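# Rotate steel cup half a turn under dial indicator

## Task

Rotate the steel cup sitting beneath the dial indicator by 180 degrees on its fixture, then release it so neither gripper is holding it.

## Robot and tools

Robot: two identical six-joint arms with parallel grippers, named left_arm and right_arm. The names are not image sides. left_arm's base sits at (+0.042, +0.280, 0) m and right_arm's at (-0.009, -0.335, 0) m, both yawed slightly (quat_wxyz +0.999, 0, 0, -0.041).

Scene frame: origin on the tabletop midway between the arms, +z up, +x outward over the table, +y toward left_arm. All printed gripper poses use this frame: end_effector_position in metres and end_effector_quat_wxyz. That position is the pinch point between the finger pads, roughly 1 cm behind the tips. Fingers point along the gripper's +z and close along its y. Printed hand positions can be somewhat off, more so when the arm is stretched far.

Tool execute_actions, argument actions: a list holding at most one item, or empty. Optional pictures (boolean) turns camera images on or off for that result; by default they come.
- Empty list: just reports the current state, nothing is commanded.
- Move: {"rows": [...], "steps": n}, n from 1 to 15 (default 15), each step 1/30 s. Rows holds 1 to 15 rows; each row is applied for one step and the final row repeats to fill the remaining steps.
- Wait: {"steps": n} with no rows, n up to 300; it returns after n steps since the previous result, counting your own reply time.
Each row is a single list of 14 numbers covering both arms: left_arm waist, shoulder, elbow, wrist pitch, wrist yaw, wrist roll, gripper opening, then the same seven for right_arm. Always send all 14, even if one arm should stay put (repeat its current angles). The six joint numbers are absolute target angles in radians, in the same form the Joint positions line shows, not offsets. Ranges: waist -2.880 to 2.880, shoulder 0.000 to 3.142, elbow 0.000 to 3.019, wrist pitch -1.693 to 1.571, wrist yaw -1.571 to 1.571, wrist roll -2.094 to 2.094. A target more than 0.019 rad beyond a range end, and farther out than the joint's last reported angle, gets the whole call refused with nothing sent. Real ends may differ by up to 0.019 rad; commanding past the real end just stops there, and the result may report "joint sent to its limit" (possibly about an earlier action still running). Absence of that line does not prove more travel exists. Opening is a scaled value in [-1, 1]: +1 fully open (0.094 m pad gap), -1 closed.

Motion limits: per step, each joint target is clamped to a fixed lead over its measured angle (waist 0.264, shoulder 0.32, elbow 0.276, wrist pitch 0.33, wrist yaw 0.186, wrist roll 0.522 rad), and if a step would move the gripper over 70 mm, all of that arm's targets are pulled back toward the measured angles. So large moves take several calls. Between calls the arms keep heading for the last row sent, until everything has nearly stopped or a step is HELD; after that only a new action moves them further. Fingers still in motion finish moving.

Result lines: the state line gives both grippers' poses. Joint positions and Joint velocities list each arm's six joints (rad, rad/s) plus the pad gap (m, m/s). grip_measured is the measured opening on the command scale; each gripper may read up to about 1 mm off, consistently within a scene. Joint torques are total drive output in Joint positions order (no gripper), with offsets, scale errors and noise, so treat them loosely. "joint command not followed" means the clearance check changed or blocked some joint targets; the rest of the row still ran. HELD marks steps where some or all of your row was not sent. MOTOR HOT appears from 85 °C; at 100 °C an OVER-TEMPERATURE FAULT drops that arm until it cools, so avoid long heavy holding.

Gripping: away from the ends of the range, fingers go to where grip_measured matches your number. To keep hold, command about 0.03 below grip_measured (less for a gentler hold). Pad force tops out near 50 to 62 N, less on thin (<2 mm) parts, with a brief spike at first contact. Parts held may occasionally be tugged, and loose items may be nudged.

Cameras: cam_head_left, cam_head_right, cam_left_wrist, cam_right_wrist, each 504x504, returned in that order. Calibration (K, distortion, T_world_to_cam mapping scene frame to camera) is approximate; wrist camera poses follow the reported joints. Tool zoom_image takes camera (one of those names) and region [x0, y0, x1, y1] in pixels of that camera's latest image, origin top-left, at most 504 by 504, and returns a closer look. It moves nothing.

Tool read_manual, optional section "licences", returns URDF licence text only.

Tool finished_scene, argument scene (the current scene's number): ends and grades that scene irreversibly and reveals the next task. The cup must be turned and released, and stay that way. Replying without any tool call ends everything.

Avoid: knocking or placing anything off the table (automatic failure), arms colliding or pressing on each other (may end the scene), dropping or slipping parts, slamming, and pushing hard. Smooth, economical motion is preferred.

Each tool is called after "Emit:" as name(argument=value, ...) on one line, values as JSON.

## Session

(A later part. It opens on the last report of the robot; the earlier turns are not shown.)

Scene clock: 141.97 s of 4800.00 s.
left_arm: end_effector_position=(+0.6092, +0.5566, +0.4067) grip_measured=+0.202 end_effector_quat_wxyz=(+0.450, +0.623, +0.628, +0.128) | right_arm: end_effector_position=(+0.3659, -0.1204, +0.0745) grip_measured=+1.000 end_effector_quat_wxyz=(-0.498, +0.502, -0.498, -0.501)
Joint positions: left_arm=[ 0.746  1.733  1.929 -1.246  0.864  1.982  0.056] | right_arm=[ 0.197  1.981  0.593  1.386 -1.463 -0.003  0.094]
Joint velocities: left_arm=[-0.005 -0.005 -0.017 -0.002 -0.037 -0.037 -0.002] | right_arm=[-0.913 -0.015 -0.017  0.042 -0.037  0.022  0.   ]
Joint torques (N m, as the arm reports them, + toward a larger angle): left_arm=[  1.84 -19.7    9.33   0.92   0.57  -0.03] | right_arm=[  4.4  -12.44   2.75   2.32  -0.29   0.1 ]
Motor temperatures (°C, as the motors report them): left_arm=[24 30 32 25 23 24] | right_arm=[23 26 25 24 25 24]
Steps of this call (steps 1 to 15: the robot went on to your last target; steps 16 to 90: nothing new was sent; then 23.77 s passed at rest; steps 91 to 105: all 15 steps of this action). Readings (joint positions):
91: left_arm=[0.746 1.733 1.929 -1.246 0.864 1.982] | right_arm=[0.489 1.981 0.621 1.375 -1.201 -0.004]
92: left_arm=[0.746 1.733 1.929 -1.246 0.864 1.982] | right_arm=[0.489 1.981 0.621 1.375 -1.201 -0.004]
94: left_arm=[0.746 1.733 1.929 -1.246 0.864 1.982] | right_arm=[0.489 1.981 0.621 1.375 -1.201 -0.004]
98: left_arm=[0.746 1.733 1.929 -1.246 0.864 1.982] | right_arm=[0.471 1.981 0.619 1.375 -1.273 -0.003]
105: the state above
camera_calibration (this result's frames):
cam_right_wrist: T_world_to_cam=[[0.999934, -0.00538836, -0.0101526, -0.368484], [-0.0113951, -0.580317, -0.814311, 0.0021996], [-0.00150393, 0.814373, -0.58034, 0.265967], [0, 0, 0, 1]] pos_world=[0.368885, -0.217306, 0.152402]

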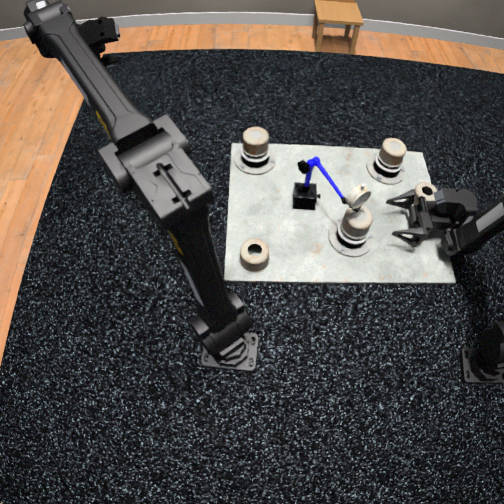

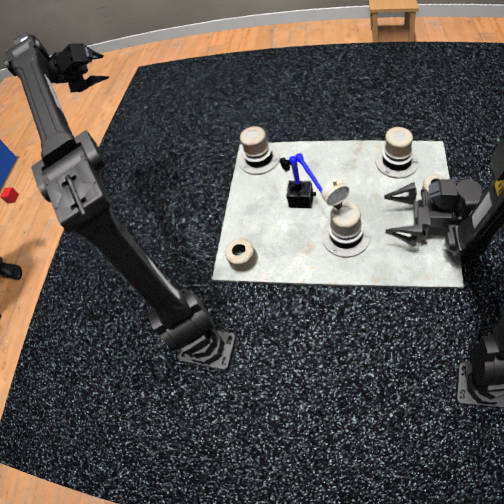

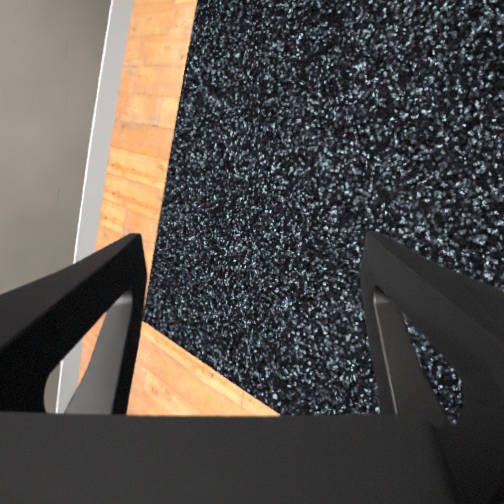

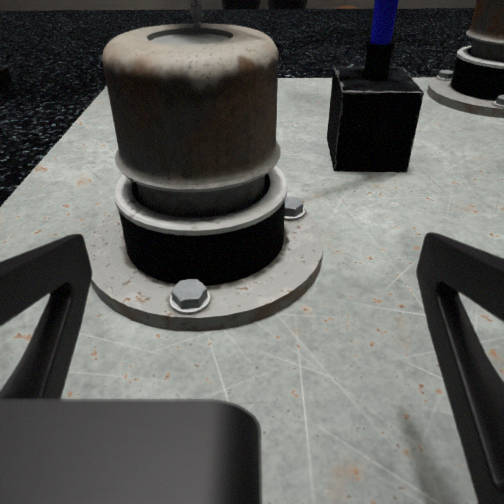

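Emit:
execute_actions(actions=[{"rows":[[0.746,1.733,1.929,-1.246,0.864,1.982,0.2,0.15,1.3,0.6,0.7,-1.47,0,1]]}], pictures=false)

Emit:
execute_actions(actions=[{"rows":[[0.746,1.733,1.929,-1.246,0.864,1.982,0.2,0.15,1.3,0.6,0.7,1.277,0,1]]}], pictures=false)

Emit:
execute_actions(actions=[{"steps":20}], pictures=false)

Emit:
execute_actions(actions=[{"rows":[[0.746,1.733,1.929,-1.246,0.864,1.982,0.2,1.359,1.3,0.6,0.7,1.277,0,1]]}], pictures=false)

Emit:
execute_actions(actions=[{"steps":20}], pictures=false)

Emit:
execute_actions(actions=[{"rows":[[0.746,1.733,1.929,-1.246,0.864,1.982,0.2,1.359,1.63,0.52,1.12,1.277,0,1],[0.746,1.733,1.929,-1.246,0.864,1.982,0.2,1.359,1.63,0.52,1.12,1.277,0,1],[0.746,1.733,1.929,-1.246,0.864,1.982,0.2,1.359,1.63,0.52,1.12,1.277,0,1],[0.746,1.733,1.929,-1.246,0.864,1.982,0.2,1.359,1.63,0.52,1.12,1.277,0,1],[0.746,1.733,1.929,-1.246,0.864,1.982,0.2,1.359,1.63,0.52,1.12,1.277,0,1],[0.746,1.733,1.929,-1.246,0.864,1.982,0.2,1.359,1.955,0.47,1.51,1.277,0,1]]}], pictures=false)

Emit:
execute_actions(actions=[{"rows":[[0.746,1.733,1.929,-1.246,0.864,1.982,0.2,1.359,1.955,0.47,1.51,1.277,0,1],[0.746,1.733,1.929,-1.246,0.864,1.982,0.2,1.359,1.955,0.47,1.51,1.277,0,1],[0.746,1.733,1.929,-1.246,0.864,1.982,0.2,1.359,1.955,0.47,1.51,1.277,0,1],[0.746,1.733,1.929,-1.246,0.864,1.982,0.2,1.25,1.96,0.525,1.46,1.168,0,1],[0.746,1.733,1.929,-1.246,0.864,1.982,0.2,1.25,1.96,0.525,1.46,1.168,0,1],[0.746,1.733,1.929,-1.246,0.864,1.982,0.2,1.25,1.96,0.525,1.46,1.168,0,1],[0.746,1.733,1.929,-1.246,0.864,1.982,0.2,1.175,1.967,0.555,1.435,1.093,0,1],[0.746,1.733,1.929,-1.246,0.864,1.982,0.2,1.175,1.967,0.555,1.435,1.093,0,1],[0.746,1.733,1.929,-1.246,0.864,1.982,0.2,1.175,1.967,0.555,1.435,1.093,0,1],[0.746,1.733,1.929,-1.246,0.864,1.982,0.2,1.105,1.974,0.586,1.41,1.023,0,1]]}])

Scene clock: 166.57 s of 4800.00 s.
left_arm: end_effector_position=(+0.6092, +0.5566, +0.4067) grip_measured=+0.202 end_effector_quat_wxyz=(+0.450, +0.623, +0.628, +0.128) | right_arm: end_effector_position=(+0.3328, -0.1366, +0.2906) grip_measured=+1.000 end_effector_quat_wxyz=(+0.531, -0.516, +0.479, +0.472)
Joint positions: left_arm=[ 0.746  1.733  1.929 -1.246  0.864  1.982  0.056] | right_arm=[ 0.162  1.229  0.59   0.731 -1.469 -0.004  0.094]
Joint velocities: left_arm=[-0.005  0.015  0.007 -0.002  0.022 -0.007  0.   ] | right_arm=[-0.005  0.103 -0.022 -0.1    0.037 -0.051  0.   ]
Joint torques (N m, as the arm reports them, + toward a larger angle): left_arm=[  1.83 -19.65   9.32   0.94   0.57  -0.02] | right_arm=[-1.44 -3.32 11.28  0.43  0.04  0.11]
Motor temperatures (°C, as the motors report them): left_arm=[24 31 33 25 24 24] | right_arm=[23 26 24 24 25 24]
Steps of this call (steps 1 to 15: the robot went on to your last target; steps 16 to 90: nothing new was sent; then 21.10 s passed at rest; steps 91 to 105: all 15 steps of this action). Readings (joint positions):
91: left_arm=[0.746 1.733 1.929 -1.246 0.864 1.982] | right_arm=[0.192 1.963 0.593 1.335 -1.467 -0.004]
92: left_arm=[0.746 1.733 1.929 -1.246 0.864 1.982] | right_arm=[0.189 1.926 0.590 1.247 -1.467 -0.004]
94: left_arm=[0.746 1.733 1.929 -1.246 0.864 1.982] | right_arm=[0.180 1.813 0.590 1.081 -1.467 -0.004]
98: left_arm=[0.746 1.733 1.929 -1.246 0.864 1.982] | right_arm=[0.166 1.521 0.590 0.827 -1.467 -0.004]
105: the state above

Scene clock: 167.07 s of 4800.00 s.
left_arm: end_effector_position=(+0.6092, +0.5566, +0.4067) grip_measured=+0.202 end_effector_quat_wxyz=(+0.450, +0.623, +0.628, +0.128) | right_arm: end_effector_position=(+0.5103, -0.3088, +0.2687) grip_measured=+1.000 end_effector_quat_wxyz=(+0.711, -0.001, +0.704, -0.001)
Joint positions: left_arm=[ 0.746  1.733  1.929 -1.246  0.864  1.982  0.056] | right_arm=[ 0.159  1.292  0.59   0.712  0.076 -0.004  0.094]
Joint velocities: left_arm=[ 0.015  0.005 -0.002  0.017 -0.007  0.022  0.   ] | right_arm=[-0.015 -0.005 -0.002 -0.007  2.293 -0.037  0.   ]
Joint torques (N m, as the arm reports them, + toward a larger angle): left_arm=[  1.85 -19.71   9.33   0.93   0.57  -0.02] | right_arm=[-1.03 -7.43 11.51  1.55 -0.23  0.11]
Motor temperatures (°C, as the motors report them): left_arm=[24 31 33 25 24 24] | right_arm=[23 26 24 24 25 24]
Steps of this call (steps 1 to 15: all 15 steps of this action). Readings (joint positions):
1: left_arm=[0.746 1.733 1.929 -1.246 0.864 1.982] | right_arm=[0.162 1.234 0.590 0.728 -1.378 -0.004]
2: left_arm=[0.746 1.733 1.929 -1.246 0.864 1.982] | right_arm=[0.162 1.246 0.590 0.723 -1.273 -0.004]
4: left_arm=[0.746 1.733 1.929 -1.246 0.864 1.982] | right_arm=[0.161 1.269 0.590 0.719 -1.065 -0.004]
8: left_arm=[0.746 1.733 1.929 -1.246 0.864 1.982] | right_arm=[0.161 1.292 0.590 0.712 -0.649 -0.004]
15: the state above

Scene clock: 167.73 s of 4800.00 s.
left_arm: end_effector_position=(+0.6092, +0.5566, +0.4067) grip_measured=+0.202 end_effector_quat_wxyz=(+0.450, +0.623, +0.628, +0.128) | right_arm: end_effector_position=(+0.4009, -0.4699, +0.2675) grip_measured=+1.000 end_effector_quat_wxyz=(+0.586, +0.400, +0.582, -0.398)
Joint positions: left_arm=[ 0.746  1.733  1.929 -1.246  0.864  1.982  0.056] | right_arm=[ 0.156  1.292  0.59   0.712  1.273 -0.004  0.094]
Joint velocities: left_arm=[-0.005 -0.005  0.012 -0.007 -0.007 -0.007  0.   ] | right_arm=[-0.005  0.005 -0.027  0.022 -0.022  0.037  0.   ]
Joint torques (N m, as the arm reports them, + toward a larger angle): left_arm=[  1.82 -19.7    9.34   0.94   0.57  -0.02] | right_arm=[-1.01 -6.95 10.95  1.12  0.17  0.11]
Motor temperatures (°C, as the motors report them): left_arm=[24 31 33 25 24 24] | right_arm=[23 26 24 24 25 24]
Steps of this call (steps 1 to 20: the robot went on to your last target). Readings (joint positions):
1: left_arm=[0.746 1.733 1.929 -1.246 0.864 1.982] | right_arm=[0.159 1.292 0.590 0.712 0.180 -0.004]
2: left_arm=[0.746 1.733 1.929 -1.246 0.864 1.982] | right_arm=[0.158 1.292 0.590 0.712 0.283 -0.004]
4: left_arm=[0.746 1.733 1.929 -1.246 0.864 1.982] | right_arm=[0.158 1.292 0.590 0.712 0.491 -0.004]
8: left_arm=[0.746 1.733 1.929 -1.246 0.864 1.982] | right_arm=[0.157 1.292 0.590 0.712 0.906 -0.004]
20: the state above

Scene clock: 168.23 s of 4800.00 s.
left_arm: end_effector_position=(+0.6092, +0.5566, +0.4067) grip_measured=+0.202 end_effector_quat_wxyz=(+0.450, +0.623, +0.628, +0.128) | right_arm: end_effector_position=(+0.3600, -0.1123, +0.2675) grip_measured=+1.000 end_effector_quat_wxyz=(+0.698, +0.122, +0.695, -0.119)
Joint positions: left_arm=[ 0.746  1.733  1.929 -1.246  0.864  1.982  0.056] | right_arm=[ 1.018  1.292  0.59   0.712  1.278 -0.004  0.094]
Joint velocities: left_arm=[-0.005 -0.015 -0.007 -0.002 -0.022  0.022 -0.002] | right_arm=[ 1.919 -0.005 -0.012 -0.002  0.022  0.022  0.   ]
Joint torques (N m, as the arm reports them, + toward a larger angle): left_arm=[  1.83 -19.68   9.33   0.92   0.57  -0.02] | right_arm=[-0.87 -7.34 10.66  1.29 -0.03  0.09]
Motor temperatures (°C, as the motors report them): left_arm=[24 31 33 25 24 24] | right_arm=[23 26 25 24 25 24]
Steps of this call (steps 1 to 15: all 15 steps of this action). Readings (joint positions):
1: left_arm=[0.746 1.733 1.929 -1.246 0.864 1.982] | right_arm=[0.170 1.292 0.590 0.712 1.277 -0.004]
2: left_arm=[0.746 1.733 1.929 -1.246 0.864 1.982] | right_arm=[0.202 1.292 0.590 0.712 1.278 -0.004]
4: left_arm=[0.746 1.733 1.929 -1.246 0.864 1.982] | right_arm=[0.304 1.292 0.590 0.712 1.278 -0.004]
8: left_arm=[0.746 1.733 1.929 -1.246 0.864 1.982] | right_arm=[0.556 1.292 0.590 0.712 1.278 -0.004]
15: the state above

Scene clock: 168.90 s of 4800.00 s.
left_arm: end_effector_position=(+0.6092, +0.5566, +0.4067) grip_measured=+0.202 end_effector_quat_wxyz=(+0.450, +0.623, +0.628, +0.128) | right_arm: end_effector_position=(+0.2614, +0.0010, +0.2675) grip_measured=+1.000 end_effector_quat_wxyz=(+0.708, -0.001, +0.706, +0.005)
Joint positions: left_arm=[ 0.746  1.733  1.929 -1.246  0.864  1.982  0.056] | right_arm=[ 1.368  1.292  0.59   0.712  1.276 -0.004  0.094]
Joint velocities: left_arm=[ 0.024  0.005 -0.002  0.007 -0.022 -0.051  0.001] | right_arm=[-0.005  0.005 -0.002  0.002  0.037  0.007  0.   ]
Joint torques (N m, as the arm reports them, + toward a larger angle): left_arm=[  1.85 -19.67   9.34   0.93   0.57  -0.02] | right_arm=[-1.12 -7.1  11.04  1.11  0.06  0.1 ]
Motor temperatures (°C, as the motors report them): left_arm=[24 31 33 25 24 24] | right_arm=[23 26 25 24 25 24]
Steps of this call (steps 1 to 20: the robot went on to your last target). Readings (joint positions):
1: left_arm=[0.746 1.733 1.929 -1.246 0.864 1.982] | right_arm=[1.085 1.292 0.590 0.712 1.278 -0.004]
2: left_arm=[0.746 1.733 1.929 -1.246 0.864 1.982] | right_arm=[1.150 1.292 0.590 0.712 1.278 -0.004]
4: left_arm=[0.746 1.733 1.929 -1.246 0.864 1.982] | right_arm=[1.280 1.292 0.590 0.712 1.277 -0.004]
8: left_arm=[0.746 1.733 1.929 -1.246 0.864 1.982] | right_arm=[1.396 1.292 0.590 0.712 1.276 -0.004]
20: the state above

Scene clock: 169.40 s of 4800.00 s.
left_arm: end_effector_position=(+0.6092, +0.5566, +0.4067) grip_measured=+0.202 end_effector_quat_wxyz=(+0.450, +0.623, +0.628, +0.128) | right_arm: end_effector_position=(+0.2557, -0.0187, +0.0552) grip_measured=+1.000 end_effector_quat_wxyz=(+0.699, -0.030, +0.714, -0.024)
Joint positions: left_arm=[ 0.746  1.733  1.929 -1.246  0.864  1.982  0.056] | right_arm=[ 1.368  2.001  0.464  1.463  1.277 -0.005  0.094]
Joint velocities: left_arm=[-0.005 -0.005  0.002  0.007  0.007 -0.037 -0.001] | right_arm=[ 0.005 -0.063 -0.051  0.232  0.007  0.051  0.   ]
Joint torques (N m, as the arm reports them, + toward a larger angle): left_arm=[  1.83 -19.68   9.33   0.92   0.57  -0.02] | right_arm=[ -1.11 -13.27   3.19   2.81   0.08   0.11]
Motor temperatures (°C, as the motors report them): left_arm=[24 31 33 25 24 24] | right_arm=[23 26 25 24 25 24]
Steps of this call (steps 1 to 15: all 15 steps of this action). Readings (joint positions):
1: left_arm=[0.746 1.733 1.929 -1.246 0.864 1.982] | right_arm=[1.368 1.309 0.585 0.759 1.277 -0.004]
2: left_arm=[0.746 1.733 1.929 -1.246 0.864 1.982] | right_arm=[1.368 1.342 0.583 0.838 1.277 -0.004]
4: left_arm=[0.746 1.733 1.929 -1.246 0.864 1.982] | right_arm=[1.368 1.445 0.576 0.969 1.277 -0.004]
8: left_arm=[0.746 1.733 1.929 -1.246 0.864 1.982] | right_arm=[1.368 1.699 0.533 1.210 1.277 -0.004]
15: the state above

Scene clock: 169.90 s of 4800.00 s.
left_arm: end_effector_position=(+0.6092, +0.5566, +0.4067) grip_measured=+0.202 end_effector_quat_wxyz=(+0.450, +0.623, +0.628, +0.128) | right_arm: end_effector_position=(+0.3609, -0.0263, +0.0782) grip_measured=+1.000 end_effector_quat_wxyz=(+0.711, +0.013, +0.703, -0.003)
Joint positions: left_arm=[ 0.746  1.733  1.929 -1.246  0.864  1.982  0.056] | right_arm=[ 1.089  1.976  0.569  1.427  1.029 -0.004  0.094]
Joint velocities: left_arm=[-0.015 -0.005  0.002 -0.007 -0.081  0.007  0.   ] | right_arm=[-0.073  0.005  0.007 -0.012 -0.022 -0.081  0.   ]
Joint torques (N m, as the arm reports them, + toward a larger angle): left_arm=[  1.85 -19.66   9.34   0.92   0.57  -0.03] | right_arm=[  1.1  -11.53   5.49   1.07  -0.25   0.1 ]
Motor temperatures (°C, as the motors report them): left_arm=[24 31 33 25 24 24] | right_arm=[23 26 25 24 25 24]
Steps of this call (steps 1 to 15: all 15 steps of this action). Readings (joint positions):
1: left_arm=[0.746 1.733 1.929 -1.246 0.864 1.982] | right_arm=[1.368 1.997 0.464 1.472 1.277 -0.005]
2: left_arm=[0.746 1.733 1.929 -1.246 0.864 1.982] | right_arm=[1.368 1.991 0.464 1.478 1.277 -0.005]
4: left_arm=[0.746 1.733 1.929 -1.246 0.864 1.982] | right_arm=[1.358 1.979 0.466 1.482 1.222 -0.004]
8: left_arm=[0.746 1.733 1.929 -1.246 0.864 1.982] | right_arm=[1.250 1.976 0.517 1.463 1.109 -0.004]
15: the state above
camera_calibration (this result's frames):
cam_right_wrist: T_world_to_cam=[[-0.0339296, -0.99911, -0.0250571, -0.0147501], [-0.57043, 0.0399462, -0.820374, 0.2783], [0.820645, -0.0135416, -0.571278, -0.127732], [0, 0, 0, 1]] pos_world=[0.263073, -0.0275836, 0.15497]

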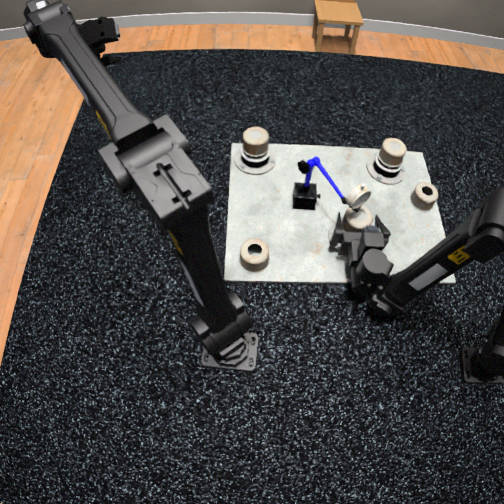

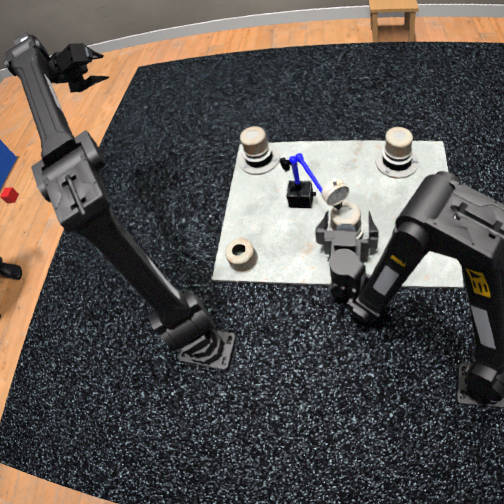

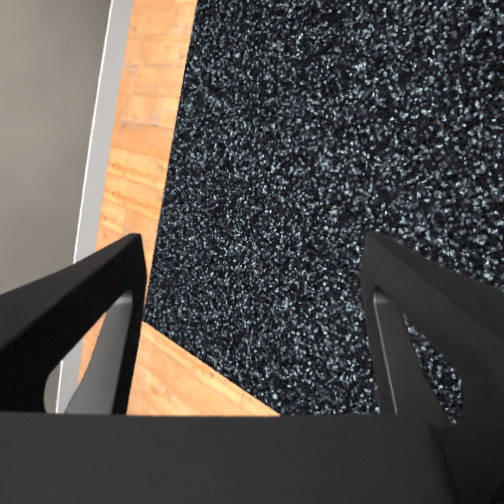

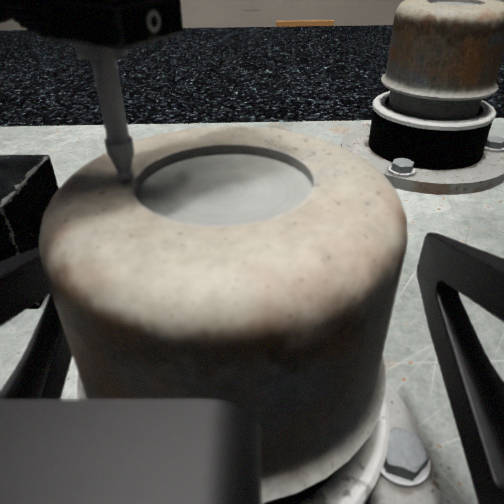

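Emit:
execute_actions(actions=[{"rows":[[0.746,1.733,1.929,-1.246,0.864,1.982,0.2,1.12,1.98,0.586,1.41,1.023,0,1],[0.746,1.733,1.929,-1.246,0.864,1.982,0.2,1.12,1.98,0.586,1.41,1.023,0,1],[0.746,1.733,1.929,-1.246,0.864,1.982,0.2,1.12,1.98,0.586,1.41,1.023,0,1],[0.746,1.733,1.929,-1.246,0.864,1.982,0.2,1.12,1.98,0.586,1.41,1.023,0,1],[0.746,1.733,1.929,-1.246,0.864,1.982,0.2,1.12,1.98,0.586,1.41,1.023,0,1],[0.746,1.733,1.929,-1.246,0.864,1.982,0.2,1.12,1.98,0.586,1.41,1.023,0,0.45]]}])

Emit:
execute_actions(actions=[{"rows":[[0.746,1.733,1.929,-1.246,0.864,1.982,0.2,1.104,1.974,0.586,1.41,1.022,0,0.45],[0.746,1.733,1.929,-1.246,0.864,1.982,0.2,1.07,1.966,0.545,1.44,0.89,0,0.45],[0.746,1.733,1.929,-1.246,0.864,1.982,0.2,1.07,1.966,0.545,1.44,0.89,0,0.45],[0.746,1.733,1.929,-1.246,0.864,1.982,0.2,1.033,1.96,0.505,1.475,0.751,0,0.45],[0.746,1.733,1.929,-1.246,0.864,1.982,0.2,1.033,1.96,0.505,1.475,0.751,0,0.45],[0.746,1.733,1.929,-1.246,0.864,1.982,0.2,0.996,1.955,0.48,1.497,0.615,0,0.45],[0.746,1.733,1.929,-1.246,0.864,1.982,0.2,0.996,1.955,0.48,1.497,0.615,0,0.45],[0.746,1.733,1.929,-1.246,0.864,1.982,0.2,0.958,1.952,0.459,1.515,0.476,0,0.45],[0.746,1.733,1.929,-1.246,0.864,1.982,0.2,0.958,1.952,0.459,1.515,0.476,0,0.45],[0.746,1.733,1.929,-1.246,0.864,1.982,0.2,0.907,1.952,0.443,1.53,0.325,0,0.45],[0.746,1.733,1.929,-1.246,0.864,1.982,0.2,0.907,1.952,0.443,1.53,0.325,0,0.45],[0.746,1.733,1.929,-1.246,0.864,1.982,0.2,0.855,1.952,0.432,1.54,0.173,0,0.45],[0.746,1.733,1.929,-1.246,0.864,1.982,0.2,0.855,1.952,0.432,1.54,0.173,0,0.45],[0.746,1.733,1.929,-1.246,0.864,1.982,0.2,0.8,1.952,0.428,1.543,0.018,0,0.45],[0.746,1.733,1.929,-1.246,0.864,1.982,0.2,0.744,1.952,0.428,1.543,-0.138,0,0.45]]}], pictures=false)

Emit:
execute_actions(actions=[{"rows":[[0.746,1.733,1.929,-1.246,0.864,1.982,0.2,0.744,1.952,0.428,1.543,-0.138,0,0.45],[0.746,1.733,1.929,-1.246,0.864,1.982,0.2,0.69,1.953,0.438,1.535,-0.29,0,0.45],[0.746,1.733,1.929,-1.246,0.864,1.982,0.2,0.69,1.953,0.438,1.535,-0.29,0,0.45],[0.746,1.733,1.929,-1.246,0.864,1.982,0.2,0.639,1.955,0.453,1.52,-0.443,0,0.45],[0.746,1.733,1.929,-1.246,0.864,1.982,0.2,0.639,1.955,0.453,1.52,-0.443,0,0.45],[0.746,1.733,1.929,-1.246,0.864,1.982,0.2,0.595,1.958,0.477,1.5,-0.587,0,0.45],[0.746,1.733,1.929,-1.246,0.864,1.982,0.2,0.595,1.958,0.477,1.5,-0.587,0,0.45],[0.746,1.733,1.929,-1.246,0.864,1.982,0.2,0.553,1.961,0.505,1.475,-0.729,0,0.45],[0.746,1.733,1.929,-1.246,0.864,1.982,0.2,0.553,1.961,0.505,1.475,-0.729,0,0.45],[0.746,1.733,1.929,-1.246,0.864,1.982,0.2,0.52,1.966,0.54,1.448,-0.862,0,0.45],[0.746,1.733,1.929,-1.246,0.864,1.982,0.2,0.52,1.966,0.54,1.448,-0.862,0,0.45],[0.746,1.733,1.929,-1.246,0.864,1.982,0.2,0.489,1.974,0.575,1.42,-0.993,0,0.45],[0.746,1.733,1.929,-1.246,0.864,1.982,0.2,0.489,1.974,0.575,1.42,-0.993,0,0.45],[0.746,1.733,1.929,-1.246,0.864,1.982,0.2,0.47,1.985,0.62,1.385,-1.13,0,0.45]]}], pictures=false)

Emit:
execute_actions(actions=[{"steps":15}])

Scene clock: 201.77 s of 4800.00 s.
left_arm: end_effector_position=(+0.6092, +0.5566, +0.4067) grip_measured=+0.202 end_effector_quat_wxyz=(+0.450, +0.623, +0.628, +0.128) | right_arm: end_effector_position=(+0.3549, -0.0200, +0.0778) grip_measured=+0.485 end_effector_quat_wxyz=(+0.710, +0.007, +0.704, +0.001)
Joint positions: left_arm=[ 0.746  1.733  1.929 -1.246  0.864  1.982  0.056] | right_arm=[ 1.109  1.976  0.569  1.425  1.033 -0.004  0.07 ]
Joint velocities: left_arm=[ 0.005 -0.015 -0.002  0.012  0.051 -0.007  0.001] | right_arm=[ 0.005 -0.005 -0.002 -0.002  0.022 -0.007 -0.001]
Joint torques (N m, as the arm reports them, + toward a larger angle): left_arm=[  1.82 -19.67   9.33   0.91   0.57  -0.02] | right_arm=[  0.73 -11.35   5.46   1.16  -0.48   0.11]
Motor temperatures (°C, as the motors report them): left_arm=[24 31 33 25 24 24] | right_arm=[23 26 25 24 25 24]
Steps of this call (steps 1 to 15: the robot went on to your last target; steps 16 to 90: nothing new was sent; then 28.37 s passed at rest; steps 91 to 105: all 15 steps of this action). Readings (joint positions):
91: left_arm=[0.746 1.733 1.929 -1.246 0.864 1.982] | right_arm=[1.094 1.976 0.569 1.426 1.027 -0.004]
92: left_arm=[0.746 1.733 1.929 -1.246 0.864 1.982] | right_arm=[1.096 1.976 0.569 1.426 1.027 -0.004]
94: left_arm=[0.746 1.733 1.929 -1.246 0.864 1.982] | right_arm=[1.102 1.976 0.569 1.426 1.027 -0.004]
98: left_arm=[0.746 1.733 1.929 -1.246 0.864 1.982] | right_arm=[1.109 1.976 0.569 1.425 1.032 -0.004]
105: the state above
camera_calibration (this result's frames):
cam_right_wrist: T_world_to_cam=[[-0.0194849, -0.999567, -0.0220371, -0.0140458], [-0.572161, 0.0292232, -0.81962, 0.274557], [0.819909, -0.00336147, -0.572483, -0.122359], [0, 0, 0, 1]] pos_world=[0.25714, -0.0224745, 0.154674]

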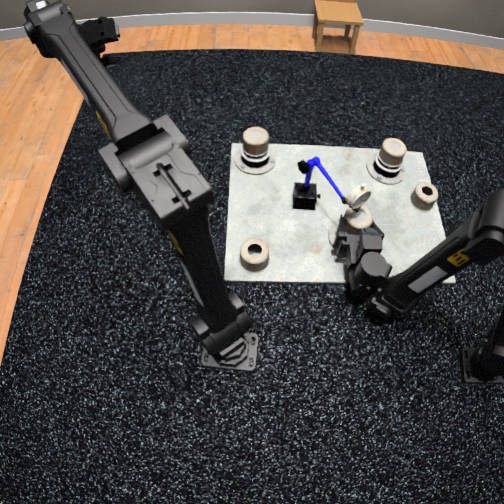

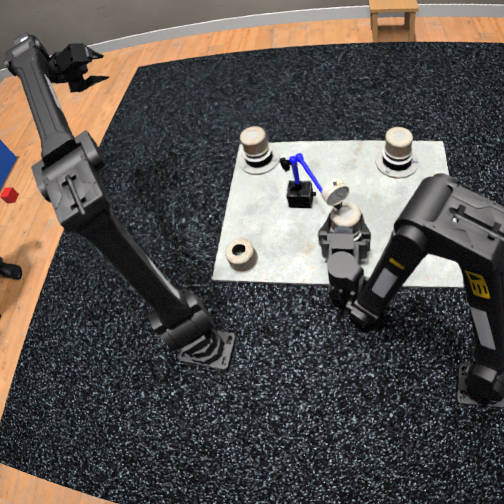

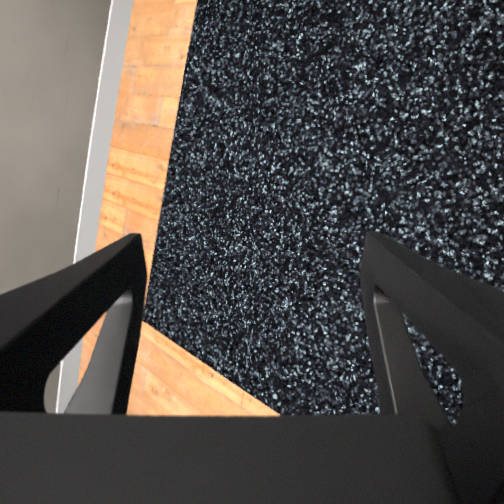

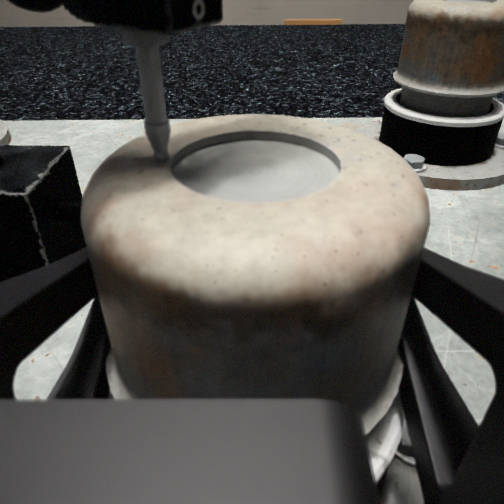

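Scene clock: 202.27 s of 4800.00 s.
left_arm: end_effector_position=(+0.6092, +0.5566, +0.4067) grip_measured=+0.202 end_effector_quat_wxyz=(+0.450, +0.623, +0.628, +0.128) | right_arm: end_effector_position=(+0.3525, -0.0128, +0.0777) grip_measured=+0.486 end_effector_quat_wxyz=(+0.668, -0.243, +0.661, +0.241)
Joint positions: left_arm=[ 0.746  1.733  1.929 -1.246  0.864  1.982  0.056] | right_arm=[ 0.828  1.949  0.414  1.545  0.047 -0.007  0.07 ]
Joint velocities: left_arm=[ 0.015  0.015 -0.017  0.022 -0.081 -0.066 -0.   ] | right_arm=[-1.109 -0.005 -0.071 -0.002 -2.821 -0.051  0.   ]
Joint torques (N m, as the arm reports them, + toward a larger angle): left_arm=[  1.85 -19.68   9.34   0.93   0.57  -0.02] | right_arm=[ -1.64 -10.02   4.65   1.94   0.72   0.14]
Motor temperatures (°C, as the motors report them): left_arm=[24 31 33 25 24 24] | right_arm=[23 26 25 24 25 24]
Steps of this call (steps 1 to 15: all 15 steps of this action). Readings (joint positions):
1: left_arm=[0.746 1.733 1.929 -1.246 0.864 1.982] | right_arm=[1.108 1.976 0.569 1.425 1.033 -0.004]
2: left_arm=[0.746 1.733 1.929 -1.246 0.864 1.982] | right_arm=[1.102 1.975 0.561 1.428 0.998 -0.007]
4: left_arm=[0.746 1.733 1.929 -1.246 0.864 1.982] | right_arm=[1.078 1.964 0.528 1.446 0.884 -0.007]
8: left_arm=[0.746 1.733 1.929 -1.246 0.864 1.982] | right_arm=[1.007 1.953 0.465 1.496 0.598 -0.007]
15: the state above

Scene clock: 202.77 s of 4800.00 s.
left_arm: end_effector_position=(+0.6092, +0.5566, +0.4067) grip_measured=+0.202 end_effector_quat_wxyz=(+0.450, +0.623, +0.628, +0.128) | right_arm: end_effector_position=(+0.3431, -0.0104, +0.0811) grip_measured=+0.485 end_effector_quat_wxyz=(+0.522, -0.489, +0.505, +0.483)
Joint positions: left_arm=[ 0.746  1.733  1.929 -1.246  0.864  1.982  0.056] | right_arm=[ 0.504  1.968  0.582  1.409 -1.094 -0.003  0.07 ]
Joint velocities: left_arm=[ 0.005 -0.005 -0.007 -0.012  0.007 -0.066 -0.001] | right_arm=[-0.2    0.122  0.491 -0.359 -1.399 -0.066  0.   ]
Joint torques (N m, as the arm reports them, + toward a larger angle): left_arm=[  1.83 -19.68   9.33   0.93   0.57  -0.02] | right_arm=[ -2.34 -11.08   4.66   1.87   0.79   0.1 ]
Motor temperatures (°C, as the motors report them): left_arm=[24 31 33 25 24 24] | right_arm=[23 26 25 24 25 24]
Steps of this call (steps 1 to 15: all 15 steps of this action). Readings (joint positions):
1: left_arm=[0.746 1.733 1.929 -1.246 0.864 1.982] | right_arm=[0.794 1.949 0.413 1.546 -0.056 -0.006]
2: left_arm=[0.746 1.733 1.929 -1.246 0.864 1.982] | right_arm=[0.760 1.949 0.413 1.546 -0.155 -0.006]
4: left_arm=[0.746 1.733 1.929 -1.246 0.864 1.982] | right_arm=[0.703 1.950 0.424 1.538 -0.329 -0.005]
8: left_arm=[0.746 1.733 1.929 -1.246 0.864 1.982] | right_arm=[0.612 1.950 0.464 1.500 -0.632 -0.004]
15: the state above

Scene clock: 203.27 s of 4800.00 s.
left_arm: end_effector_position=(+0.6092, +0.5566, +0.4067) grip_measured=+0.202 end_effector_quat_wxyz=(+0.450, +0.623, +0.628, +0.128) | right_arm: end_effector_position=(+0.3425, -0.0100, +0.0799) grip_measured=+0.485 end_effector_quat_wxyz=(+0.512, -0.497, +0.500, +0.491)
Joint positions: left_arm=[ 0.746  1.733  1.929 -1.246  0.864  1.982  0.056] | right_arm=[ 0.499  1.973  0.595  1.395 -1.131 -0.002  0.07 ]
Joint velocities: left_arm=[ 0.005 -0.015 -0.007 -0.012 -0.022  0.007  0.   ] | right_arm=[ 0.005  0.005 -0.012  0.012 -0.051 -0.095 -0.   ]
Joint torques (N m, as the arm reports them, + toward a larger angle): left_arm=[  1.81 -19.66   9.34   0.92   0.57  -0.02] | right_arm=[ -2.7  -10.88   6.47   1.29   0.06   0.09]
Motor temperatures (°C, as the motors report them): left_arm=[24 31 33 25 24 24] | right_arm=[23 26 25 24 25 24]
Steps of this call (steps 1 to 15: the robot went on to your last target). Readings (joint positions):
1: left_arm=[0.746 1.733 1.929 -1.246 0.864 1.982] | right_arm=[0.500 1.972 0.593 1.401 -1.124 -0.002]
2: left_arm=[0.746 1.733 1.929 -1.246 0.864 1.982] | right_arm=[0.499 1.973 0.595 1.397 -1.131 -0.002]
4: left_arm=[0.746 1.733 1.929 -1.246 0.864 1.982] | right_arm=[0.499 1.973 0.595 1.395 -1.131 -0.002]
8: left_arm=[0.746 1.733 1.929 -1.246 0.864 1.982] | right_arm=[0.499 1.973 0.595 1.395 -1.131 -0.002]
15: the state above
camera_calibration (this result's frames):
cam_right_wrist: T_world_to_cam=[[0.99933, -0.0358916, 0.00718702, -0.345947], [-0.0147217, -0.57386, -0.818821, 0.0719115], [0.0335131, 0.818166, -0.574004, 0.166752], [0, 0, 0, 1]] pos_world=[0.341186, -0.10758, 0.157085]

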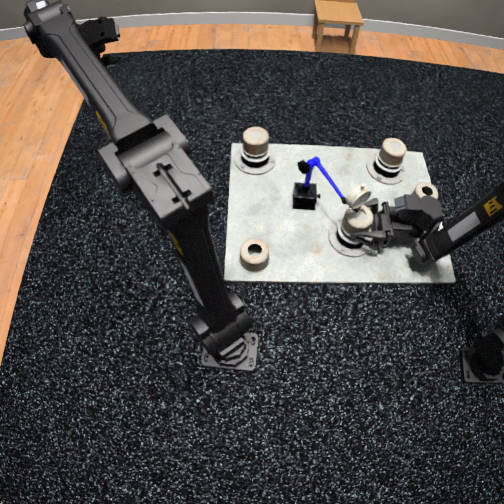

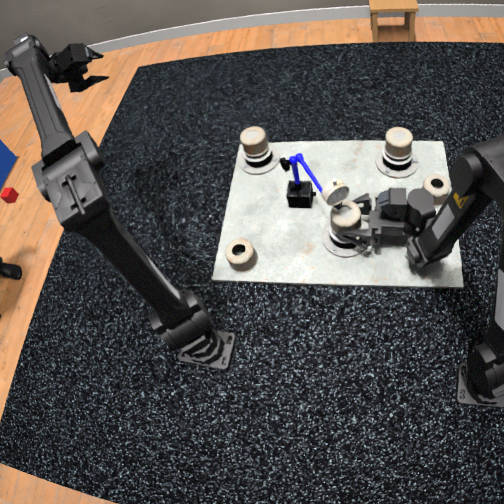

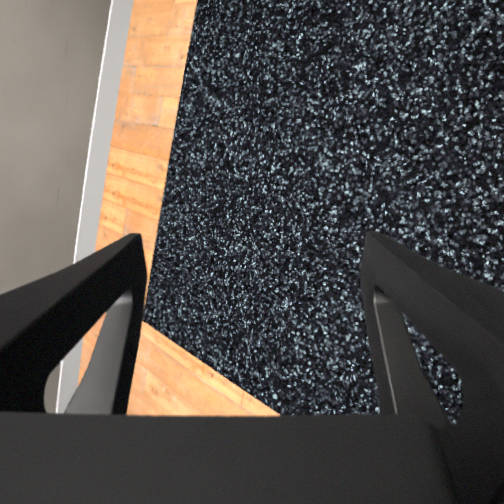

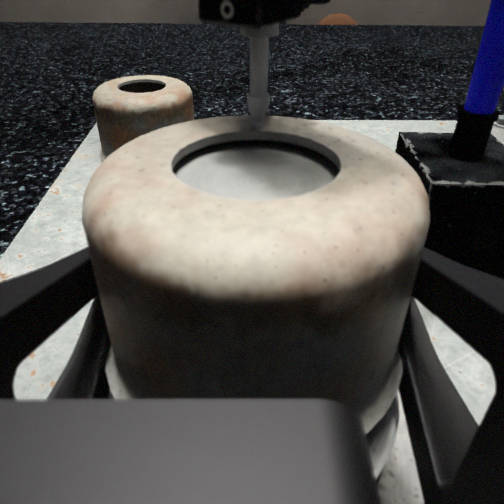

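Emit:
execute_actions(actions=[{"rows":[[0.746,1.733,1.929,-1.246,0.864,1.982,0.2,0.499,1.973,0.61,1.385,-1.131,0,1]]}], pictures=false)

Emit:
finished_scene(scene=1)

Scene clock: 208.33 s of 4800.00 s.
left_arm: end_effector_position=(+0.6092, +0.5566, +0.4067) grip_measured=+0.202 end_effector_quat_wxyz=(+0.450, +0.623, +0.628, +0.128) | right_arm: end_effector_position=(+0.3425, -0.0100, +0.0799) grip_measured=+1.000 end_effector_quat_wxyz=(+0.512, -0.497, +0.500, +0.491)
Joint positions: left_arm=[ 0.746  1.733  1.929 -1.246  0.864  1.982  0.056] | right_arm=[ 0.499  1.973  0.595  1.395 -1.131 -0.002  0.094]
Joint velocities: left_arm=[-0.005 -0.015  0.012 -0.007 -0.037  0.037 -0.001] | right_arm=[ 0.005  0.015 -0.007 -0.022  0.081 -0.007  0.   ]
Joint torques (N m, as the arm reports them, + toward a larger angle): left_arm=[  1.86 -19.71   9.34   0.93   0.57  -0.02] | right_arm=[ -0.4  -11.73   5.57   1.3    0.01   0.1 ]
Motor temperatures (°C, as the motors report them): left_arm=[24 32 33 25 24 24] | right_arm=[23 26 25 24 25 24]
Steps of this call (steps 1 to 15: the robot went on to your last target; steps 16 to 90: nothing new was sent; then 1.57 s passed at rest; steps 91 to 105: all 15 steps of this action). Readings (joint positions):
91: left_arm=[0.746 1.733 1.929 -1.246 0.864 1.982] | right_arm=[0.499 1.973 0.595 1.395 -1.131 -0.002]
92: left_arm=[0.746 1.733 1.929 -1.246 0.864 1.982] | right_arm=[0.499 1.973 0.595 1.395 -1.131 -0.002]
94: left_arm=[0.746 1.733 1.929 -1.246 0.864 1.982] | right_arm=[0.499 1.973 0.595 1.395 -1.131 -0.002]
98: left_arm=[0.746 1.733 1.929 -1.246 0.864 1.982] | right_arm=[0.499 1.973 0.595 1.395 -1.131 -0.002]
105: the state above

The scene is finished: the task was done.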